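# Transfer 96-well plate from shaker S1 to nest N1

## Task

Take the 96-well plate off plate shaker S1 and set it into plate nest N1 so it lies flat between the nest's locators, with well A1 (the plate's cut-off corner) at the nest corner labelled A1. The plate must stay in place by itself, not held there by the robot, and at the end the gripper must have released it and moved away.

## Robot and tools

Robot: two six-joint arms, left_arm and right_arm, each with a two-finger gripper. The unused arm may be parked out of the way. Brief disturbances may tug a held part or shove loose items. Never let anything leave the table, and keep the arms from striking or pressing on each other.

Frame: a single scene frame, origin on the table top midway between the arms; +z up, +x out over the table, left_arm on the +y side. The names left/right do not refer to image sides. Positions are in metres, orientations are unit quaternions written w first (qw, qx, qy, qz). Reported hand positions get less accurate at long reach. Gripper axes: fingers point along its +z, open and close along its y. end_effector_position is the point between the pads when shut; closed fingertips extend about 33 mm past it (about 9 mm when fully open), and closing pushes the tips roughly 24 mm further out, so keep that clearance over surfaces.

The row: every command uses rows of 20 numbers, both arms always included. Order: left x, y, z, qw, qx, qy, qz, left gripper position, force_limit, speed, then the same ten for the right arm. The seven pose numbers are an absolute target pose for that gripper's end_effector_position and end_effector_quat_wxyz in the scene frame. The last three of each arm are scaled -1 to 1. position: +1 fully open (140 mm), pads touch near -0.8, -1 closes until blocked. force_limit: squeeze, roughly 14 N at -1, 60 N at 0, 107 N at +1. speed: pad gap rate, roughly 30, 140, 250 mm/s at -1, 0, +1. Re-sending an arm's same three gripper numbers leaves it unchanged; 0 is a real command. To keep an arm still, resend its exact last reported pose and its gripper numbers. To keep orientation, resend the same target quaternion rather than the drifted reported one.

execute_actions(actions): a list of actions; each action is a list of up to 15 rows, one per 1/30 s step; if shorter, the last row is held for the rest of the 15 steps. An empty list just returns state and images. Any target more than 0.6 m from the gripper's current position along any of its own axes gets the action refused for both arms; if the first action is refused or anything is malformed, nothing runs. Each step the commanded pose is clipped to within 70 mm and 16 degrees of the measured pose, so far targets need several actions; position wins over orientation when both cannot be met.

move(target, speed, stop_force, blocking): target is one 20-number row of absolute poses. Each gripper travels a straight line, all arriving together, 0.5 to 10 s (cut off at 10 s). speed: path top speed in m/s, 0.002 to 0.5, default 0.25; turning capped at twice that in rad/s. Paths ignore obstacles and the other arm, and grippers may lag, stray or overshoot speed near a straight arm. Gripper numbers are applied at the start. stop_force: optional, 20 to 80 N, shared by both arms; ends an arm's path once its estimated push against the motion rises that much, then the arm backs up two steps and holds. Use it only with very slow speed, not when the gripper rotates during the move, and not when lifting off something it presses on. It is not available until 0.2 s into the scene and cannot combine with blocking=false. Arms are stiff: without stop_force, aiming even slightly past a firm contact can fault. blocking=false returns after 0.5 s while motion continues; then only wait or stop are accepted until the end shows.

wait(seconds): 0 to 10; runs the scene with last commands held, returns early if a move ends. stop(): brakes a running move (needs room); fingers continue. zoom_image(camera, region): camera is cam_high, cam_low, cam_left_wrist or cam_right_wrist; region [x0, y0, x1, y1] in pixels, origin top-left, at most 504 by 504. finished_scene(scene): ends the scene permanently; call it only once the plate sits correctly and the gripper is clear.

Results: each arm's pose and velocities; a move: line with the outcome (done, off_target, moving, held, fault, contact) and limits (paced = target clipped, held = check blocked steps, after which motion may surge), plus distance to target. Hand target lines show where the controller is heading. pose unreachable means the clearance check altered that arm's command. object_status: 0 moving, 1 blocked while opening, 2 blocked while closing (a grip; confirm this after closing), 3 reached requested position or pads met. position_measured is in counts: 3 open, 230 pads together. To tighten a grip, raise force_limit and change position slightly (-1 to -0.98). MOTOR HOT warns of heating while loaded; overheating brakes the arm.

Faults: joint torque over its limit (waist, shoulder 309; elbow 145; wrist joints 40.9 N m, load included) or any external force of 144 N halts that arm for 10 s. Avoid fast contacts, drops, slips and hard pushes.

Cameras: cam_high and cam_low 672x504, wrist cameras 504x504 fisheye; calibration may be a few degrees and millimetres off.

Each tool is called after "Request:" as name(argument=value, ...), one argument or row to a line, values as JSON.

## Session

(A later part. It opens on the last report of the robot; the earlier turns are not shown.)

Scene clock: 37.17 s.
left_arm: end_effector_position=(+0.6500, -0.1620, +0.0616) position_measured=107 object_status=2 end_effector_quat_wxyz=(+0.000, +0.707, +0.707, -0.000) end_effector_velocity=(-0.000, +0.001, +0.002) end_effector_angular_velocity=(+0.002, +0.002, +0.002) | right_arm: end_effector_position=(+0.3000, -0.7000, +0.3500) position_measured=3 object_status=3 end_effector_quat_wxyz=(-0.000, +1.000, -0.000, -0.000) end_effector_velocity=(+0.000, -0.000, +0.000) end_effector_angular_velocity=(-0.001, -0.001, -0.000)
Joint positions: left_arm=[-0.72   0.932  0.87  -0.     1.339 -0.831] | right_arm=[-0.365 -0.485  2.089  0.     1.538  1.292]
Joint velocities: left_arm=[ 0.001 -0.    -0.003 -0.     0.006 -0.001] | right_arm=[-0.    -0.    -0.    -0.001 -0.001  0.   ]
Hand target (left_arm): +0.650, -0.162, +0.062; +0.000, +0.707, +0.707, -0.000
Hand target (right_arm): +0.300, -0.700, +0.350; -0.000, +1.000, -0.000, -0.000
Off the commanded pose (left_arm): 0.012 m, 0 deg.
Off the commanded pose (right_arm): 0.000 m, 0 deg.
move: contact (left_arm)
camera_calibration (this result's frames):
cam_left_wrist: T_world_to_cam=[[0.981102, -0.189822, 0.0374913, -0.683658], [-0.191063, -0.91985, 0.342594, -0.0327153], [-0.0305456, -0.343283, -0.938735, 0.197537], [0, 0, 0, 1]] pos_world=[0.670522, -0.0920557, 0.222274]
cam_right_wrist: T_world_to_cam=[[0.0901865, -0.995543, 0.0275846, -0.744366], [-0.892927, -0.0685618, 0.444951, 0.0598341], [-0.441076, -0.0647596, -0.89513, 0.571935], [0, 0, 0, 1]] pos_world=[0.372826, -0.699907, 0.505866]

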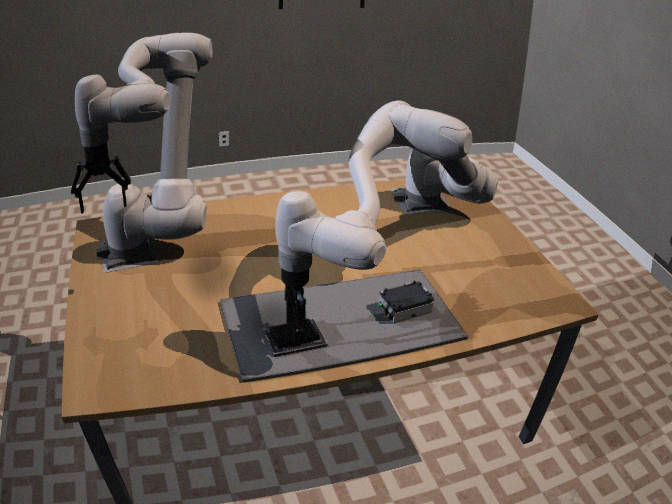

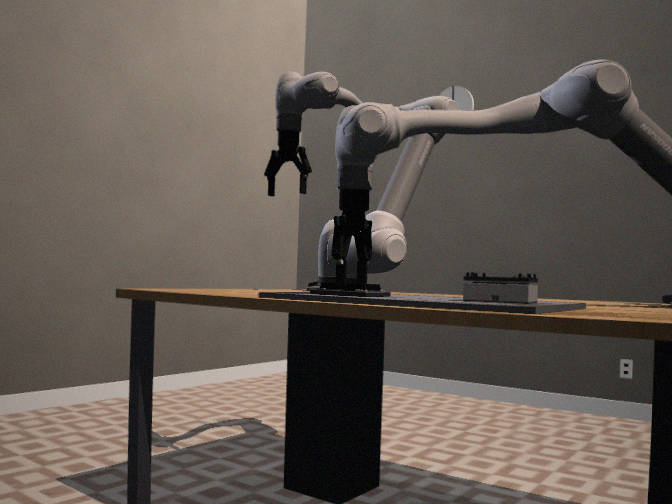

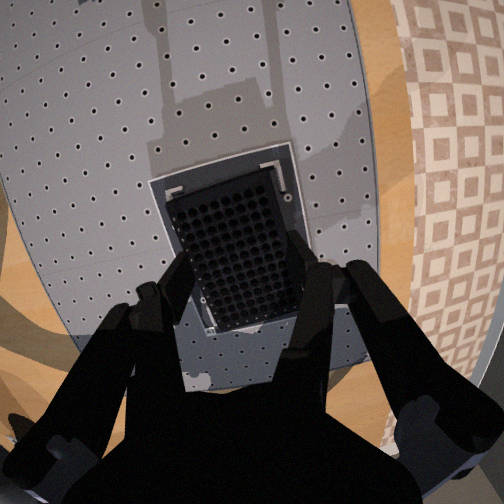

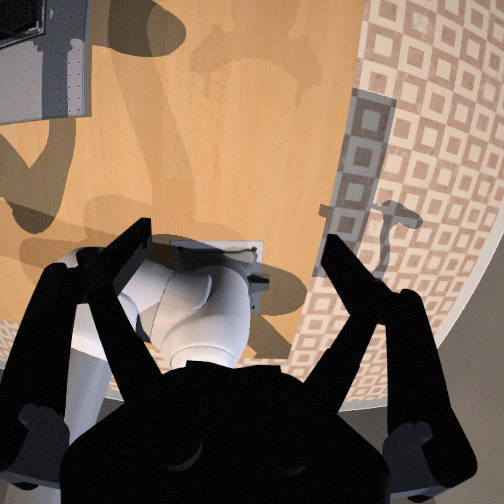

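Request:
move(
  target=[0.652,-0.1595,0.07,0,0.719,0.695,0,-1,-0.3,-0.5,0.3,-0.7,0.35,0,1,0,0,1,0,0],
  speed=0.02,
)

Request:
move(
  target=[0.652,-0.1595,0.05,0,0.719,0.695,0,-1,-0.3,-0.5,0.3,-0.7,0.35,0,1,0,0,1,0,0],
  speed=0.005,
  stop_force=20,
)

Request:
zoom_image(
  camera="cam_left_wrist",
  region=[120, 100, 380, 360],
)

Scene clock: 44.37 s.
left_arm: end_effector_position=(+0.6520, -0.1595, +0.0700) position_measured=107 object_status=2 end_effector_quat_wxyz=(-0.000, +0.719, +0.695, -0.000) end_effector_velocity=(+0.001, +0.000, +0.000) end_effector_angular_velocity=(-0.000, -0.001, -0.001) | right_arm: end_effector_position=(+0.3000, -0.7000, +0.3500) position_measured=3 object_status=3 end_effector_quat_wxyz=(-0.000, +1.000, -0.000, -0.000) end_effector_velocity=(+0.000, +0.000, -0.000) end_effector_angular_velocity=(-0.001, +0.001, +0.003)
Joint positions: left_arm=[-0.717  0.927  0.864 -0.     1.351 -0.794] | right_arm=[-0.365 -0.485  2.089  0.     1.538  1.292]
Joint velocities: left_arm=[ 0.    -0.    -0.     0.001 -0.     0.002] | right_arm=[ 0.003  0.001 -0.    -0.001  0.    -0.   ]
Hand target (left_arm): +0.652, -0.160, +0.070; +0.000, +0.719, +0.695, -0.000
Hand target (right_arm): +0.300, -0.700, +0.350; -0.000, +1.000, -0.000, -0.000
Off the commanded pose (left_arm): 0.000 m, 0 deg.
Off the commanded pose (right_arm): 0.000 m, 0 deg.
move: done
camera_calibration (this result's frames):
cam_left_wrist: T_world_to_cam=[[0.974107, -0.222988, 0.037311, -0.686179], [-0.222095, -0.912901, 0.34247, -0.0115486], [-0.0423056, -0.341889, -0.938788, 0.214192], [0, 0, 0, 1]] pos_world=[0.674908, -0.0903225, 0.230638]
cam_right_wrist: T_world_to_cam=[[0.0901866, -0.995543, 0.0275844, -0.744366], [-0.892927, -0.0685619, 0.444951, 0.059834], [-0.441076, -0.0647595, -0.89513, 0.571935], [0, 0, 0, 1]] pos_world=[0.372826, -0.699907, 0.505866]

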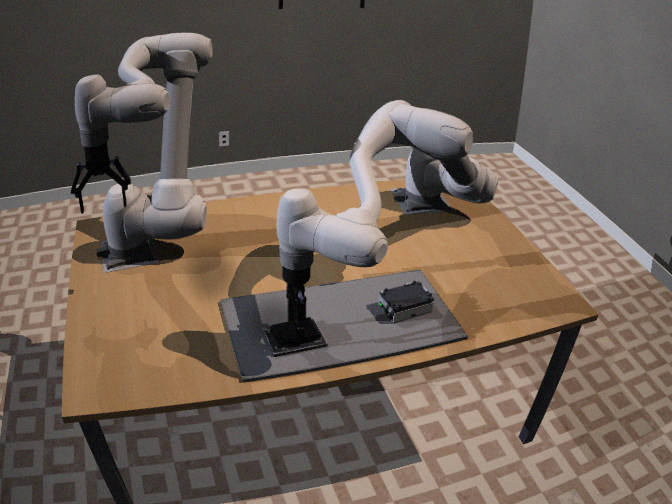

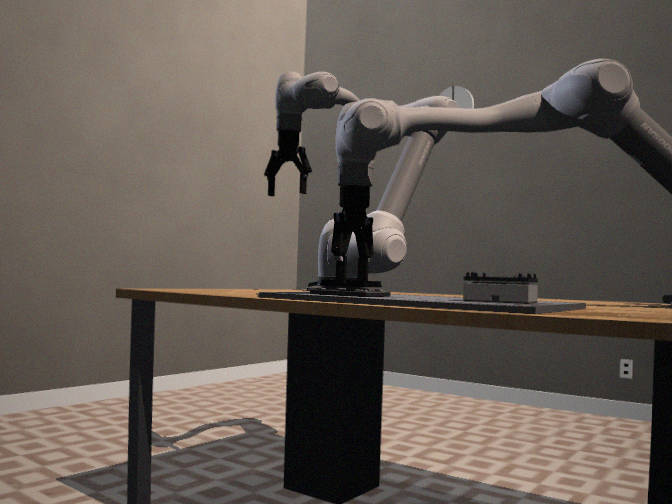

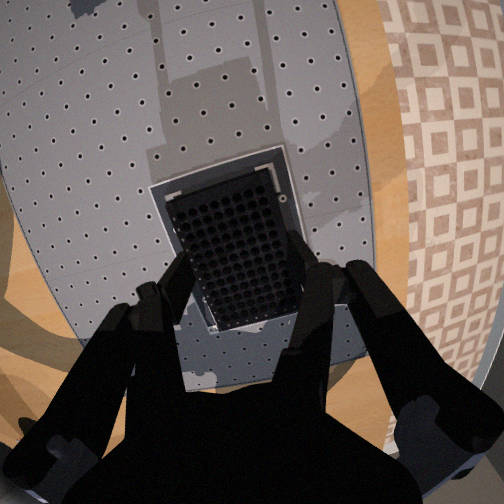

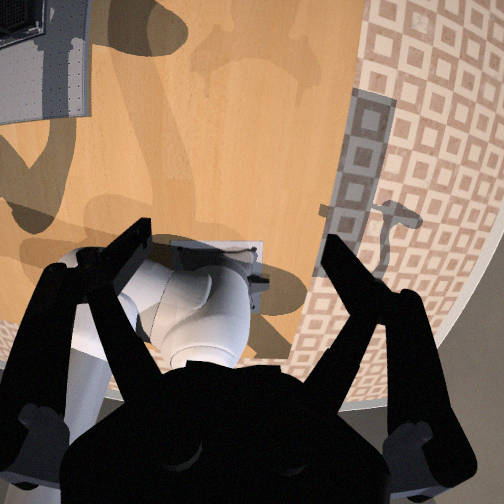

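Scene clock: 46.93 s.
left_arm: end_effector_position=(+0.6520, -0.1595, +0.0587) position_measured=107 object_status=2 end_effector_quat_wxyz=(+0.000, +0.719, +0.695, -0.000) end_effector_velocity=(+0.000, +0.000, +0.001) end_effector_angular_velocity=(+0.001, -0.000, +0.000) | right_arm: end_effector_position=(+0.3000, -0.7000, +0.3500) position_measured=3 object_status=3 end_effector_quat_wxyz=(-0.000, +1.000, -0.000, -0.000) end_effector_velocity=(+0.000, -0.000, -0.000) end_effector_angular_velocity=(-0.001, -0.001, +0.001)
Joint positions: left_arm=[-0.717  0.933  0.874 -0.     1.335 -0.794] | right_arm=[-0.365 -0.485  2.089  0.     1.538  1.292]
Joint velocities: left_arm=[ 0.    -0.    -0.002  0.001  0.002 -0.   ] | right_arm=[ 0.    -0.     0.    -0.    -0.001 -0.   ]
Hand target (left_arm): +0.652, -0.160, +0.059; +0.000, +0.719, +0.695, -0.000
Hand target (right_arm): +0.300, -0.700, +0.350; -0.000, +1.000, -0.000, -0.000
Off the commanded pose (left_arm): 0.009 m, 0 deg.
Off the commanded pose (right_arm): 0.000 m, 0 deg.
move: contact (left_arm)
camera_calibration (this result's frames):
cam_left_wrist: T_world_to_cam=[[0.974101, -0.222985, 0.0374784, -0.685776], [-0.222145, -0.912849, 0.342576, -0.00764271], [-0.0421774, -0.34203, -0.938742, 0.203452], [0, 0, 0, 1]] pos_world=[0.674898, -0.0903079, 0.219309]
cam_right_wrist: T_world_to_cam=[[0.0901865, -0.995543, 0.0275845, -0.744366], [-0.892927, -0.0685618, 0.444951, 0.0598341], [-0.441076, -0.0647595, -0.89513, 0.571935], [0, 0, 0, 1]] pos_world=[0.372826, -0.699907, 0.505866]

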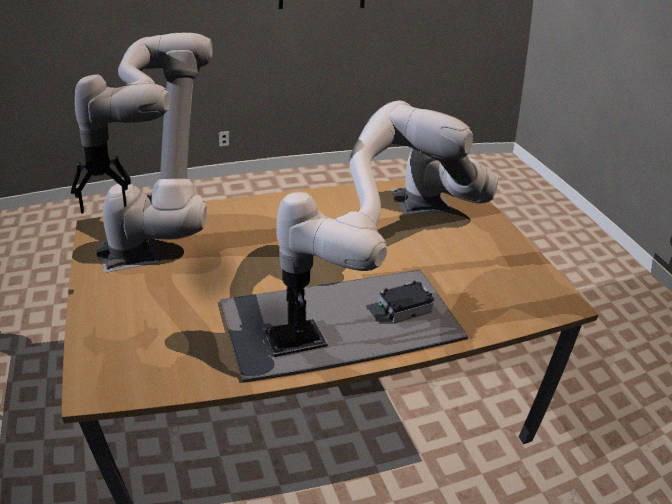

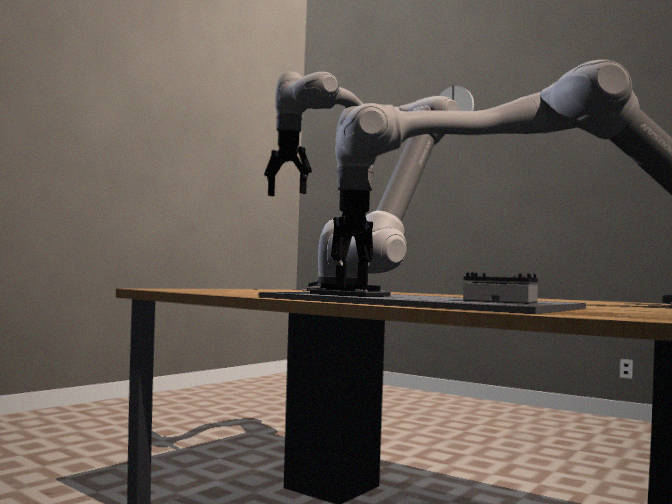

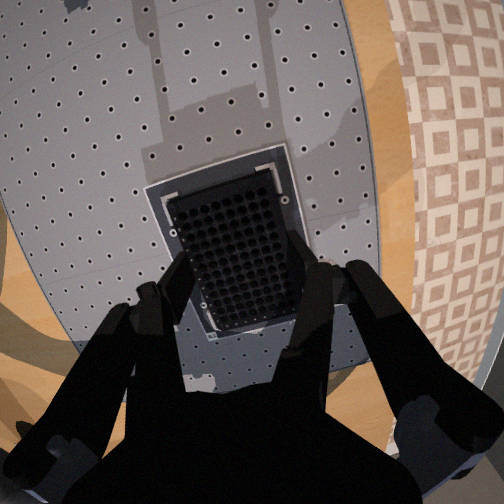

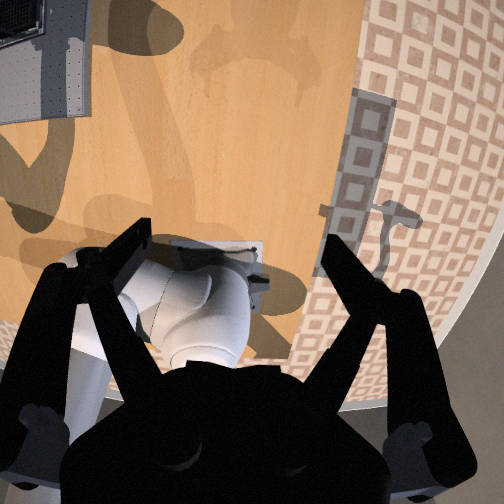

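Region (120, 100, 380, 360) of cam_left_wrist's 504x504 image, scaled by 1.938, with more detail than that image has.

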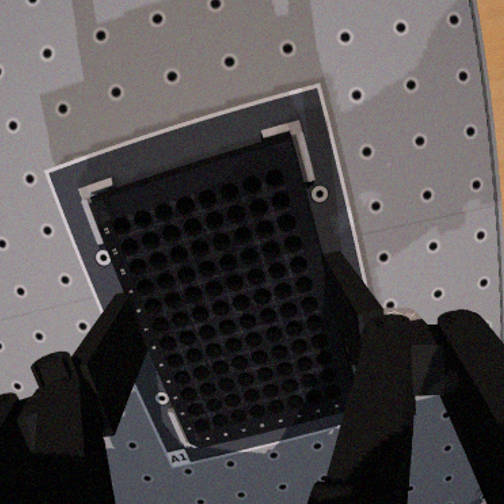

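Request:
move(
  target=[0.652,-0.1595,0.0595,0,0.719,0.695,0,0.6,0,-0.5,0.3,-0.7,0.35,0,1,0,0,1,0,0],
)

Request:
move(
  target=[0.64,-0.15,0.17,0,0.719,0.695,0,1,0,0,0.3,-0.7,0.35,0,1,0,0,1,0,0],
)

Request:
zoom_image(
  camera="cam_left_wrist",
  region=[150, 140, 350, 340],
)

Request:
zoom_image(
  camera="cam_low",
  region=[300, 270, 410, 310],
)

Scene clock: 53.17 s.
left_arm: end_effector_position=(+0.6520, -0.1595, +0.0595) position_measured=53 object_status=3 end_effector_quat_wxyz=(-0.000, +0.719, +0.695, -0.000) end_effector_velocity=(-0.001, -0.001, +0.000) end_effector_angular_velocity=(+0.000, +0.000, -0.002) | right_arm: end_effector_position=(+0.3000, -0.7000, +0.3500) position_measured=3 object_status=3 end_effector_quat_wxyz=(-0.000, +1.000, -0.000, -0.000) end_effector_velocity=(-0.000, +0.000, -0.000) end_effector_angular_velocity=(+0.001, +0.002, +0.000)
Joint positions: left_arm=[-0.717  0.932  0.873 -0.     1.336 -0.794] | right_arm=[-0.365 -0.485  2.089  0.     1.538  1.292]
Joint velocities: left_arm=[-0.001 -0.     0.    -0.     0.001  0.   ] | right_arm=[ 0.     0.    -0.     0.001  0.002  0.   ]
Hand target (left_arm): +0.652, -0.160, +0.059; -0.000, +0.719, +0.695, -0.000
Hand target (right_arm): +0.300, -0.700, +0.350; -0.000, +1.000, -0.000, -0.000
Off the commanded pose (left_arm): 0.000 m, 0 deg.
Off the commanded pose (right_arm): 0.000 m, 0 deg.
move: done
camera_calibration (this result's frames):
cam_left_wrist: T_world_to_cam=[[0.9741, -0.22302, 0.0372929, -0.685795], [-0.222119, -0.912906, 0.34244, -0.00789397], [-0.0423259, -0.341854, -0.938799, 0.204355], [0, 0, 0, 1]] pos_world=[0.67493, -0.0902927, 0.220127]
cam_right_wrist: T_world_to_cam=[[0.0901866, -0.995543, 0.0275845, -0.744366], [-0.892927, -0.0685618, 0.444951, 0.059834], [-0.441076, -0.0647595, -0.89513, 0.571935], [0, 0, 0, 1]] pos_world=[0.372826, -0.699907, 0.505866]

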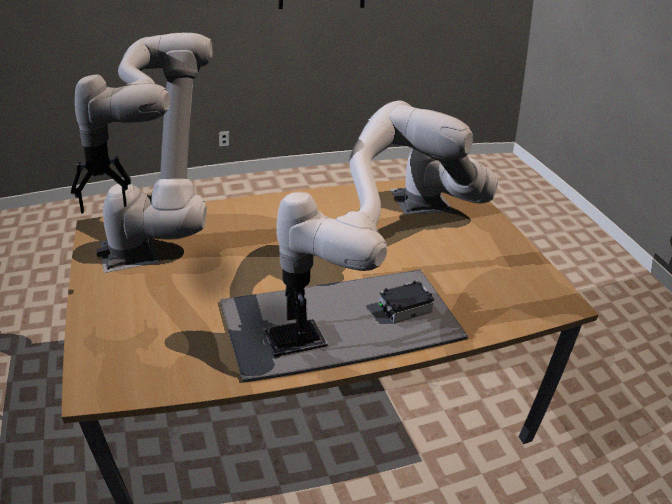

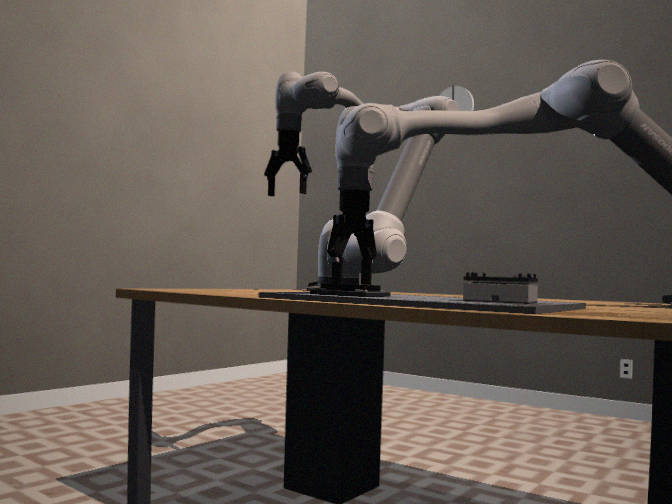

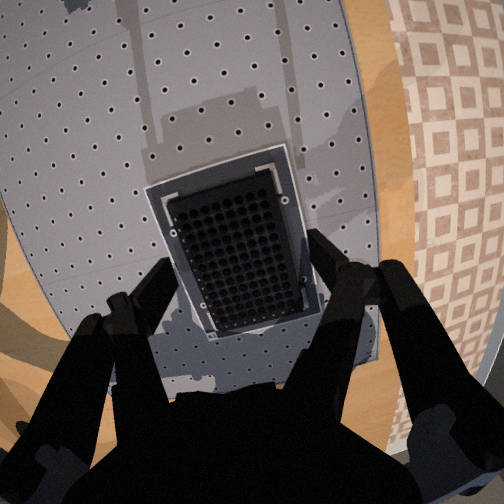

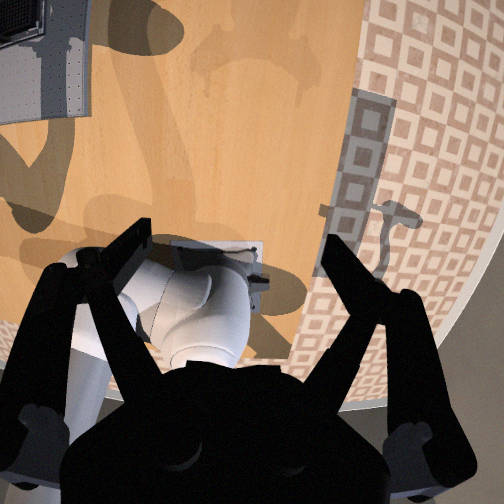

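Scene clock: 54.03 s.
left_arm: end_effector_position=(+0.6401, -0.1501, +0.1699) position_measured=3 object_status=3 end_effector_quat_wxyz=(-0.000, +0.719, +0.695, +0.000) end_effector_velocity=(+0.000, -0.000, +0.001) end_effector_angular_velocity=(-0.002, -0.000, +0.001) | right_arm: end_effector_position=(+0.3000, -0.7000, +0.3500) position_measured=3 object_status=3 end_effector_quat_wxyz=(+0.000, +1.000, -0.000, +0.000) end_effector_velocity=(+0.000, -0.000, +0.000) end_effector_angular_velocity=(+0.001, -0.001, -0.002)
Joint positions: left_arm=[-0.719  0.861  0.808  0.     1.474 -0.796] | right_arm=[-0.365 -0.485  2.089  0.     1.538  1.292]
Joint velocities: left_arm=[ 0.    -0.    -0.001 -0.001  0.    -0.001] | right_arm=[-0.001 -0.     0.     0.001 -0.001  0.   ]
Hand target (left_arm): +0.640, -0.150, +0.170; -0.000, +0.719, +0.695, -0.000
Hand target (right_arm): +0.300, -0.700, +0.350; -0.000, +1.000, -0.000, +0.000
Off the commanded pose (left_arm): 0.000 m, 0 deg.
Off the commanded pose (right_arm): 0.000 m, 0 deg.
move: done
camera_calibration (this result's frames):
cam_left_wrist: T_world_to_cam=[[0.974053, -0.223229, 0.0372833, -0.676221], [-0.222315, -0.912886, 0.342368, -0.0396303], [-0.042391, -0.341773, -0.938826, 0.310769], [0, 0, 0, 1]] pos_world=[0.663038, -0.0809175, 0.330538]
cam_right_wrist: T_world_to_cam=[[0.0901865, -0.995543, 0.0275859, -0.744366], [-0.892928, -0.0685614, 0.444948, 0.0598348], [-0.441073, -0.0647606, -0.895132, 0.571934], [0, 0, 0, 1]] pos_world=[0.372825, -0.699907, 0.505867]

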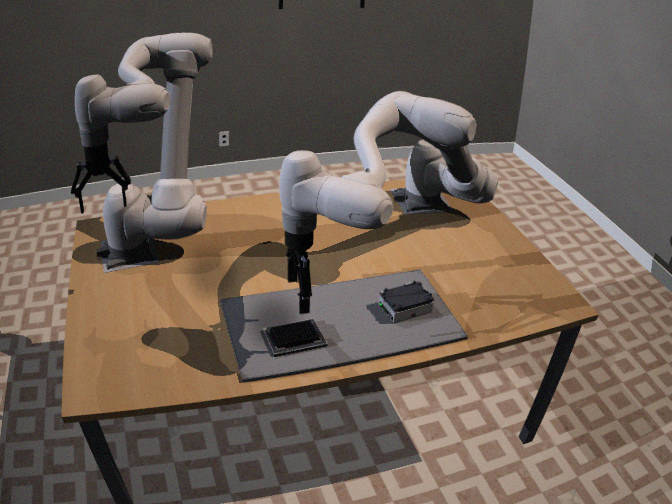

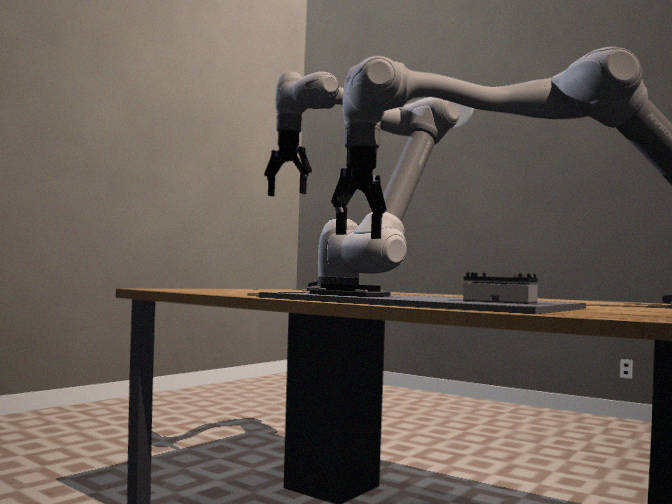

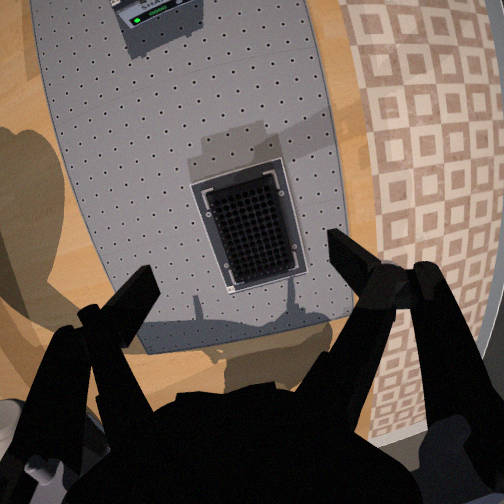

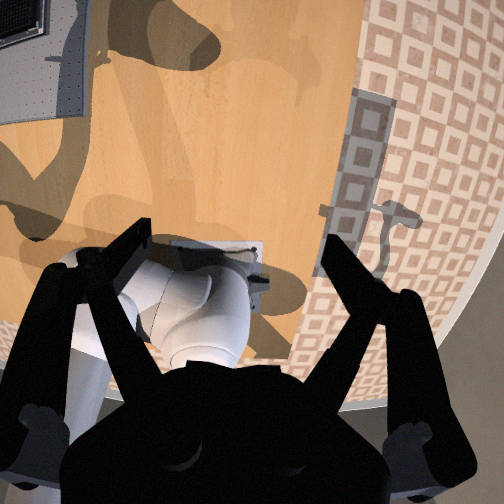

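Region (150, 140, 350, 340) of cam_left_wrist's 504x504 image, scaled by 2.520, with more detail than that image has.

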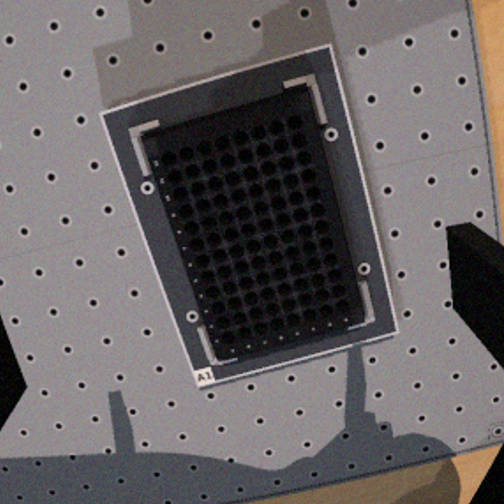

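Region (300, 270, 410, 310) of cam_low's 672x504 image, scaled by 4.582, with more detail than that image has; it fills the top 183 rows of this view, and the rest is white.

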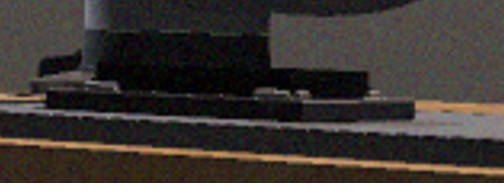

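Request:
finished_scene(
  scene=2,
)

The scene is finished: the task was done.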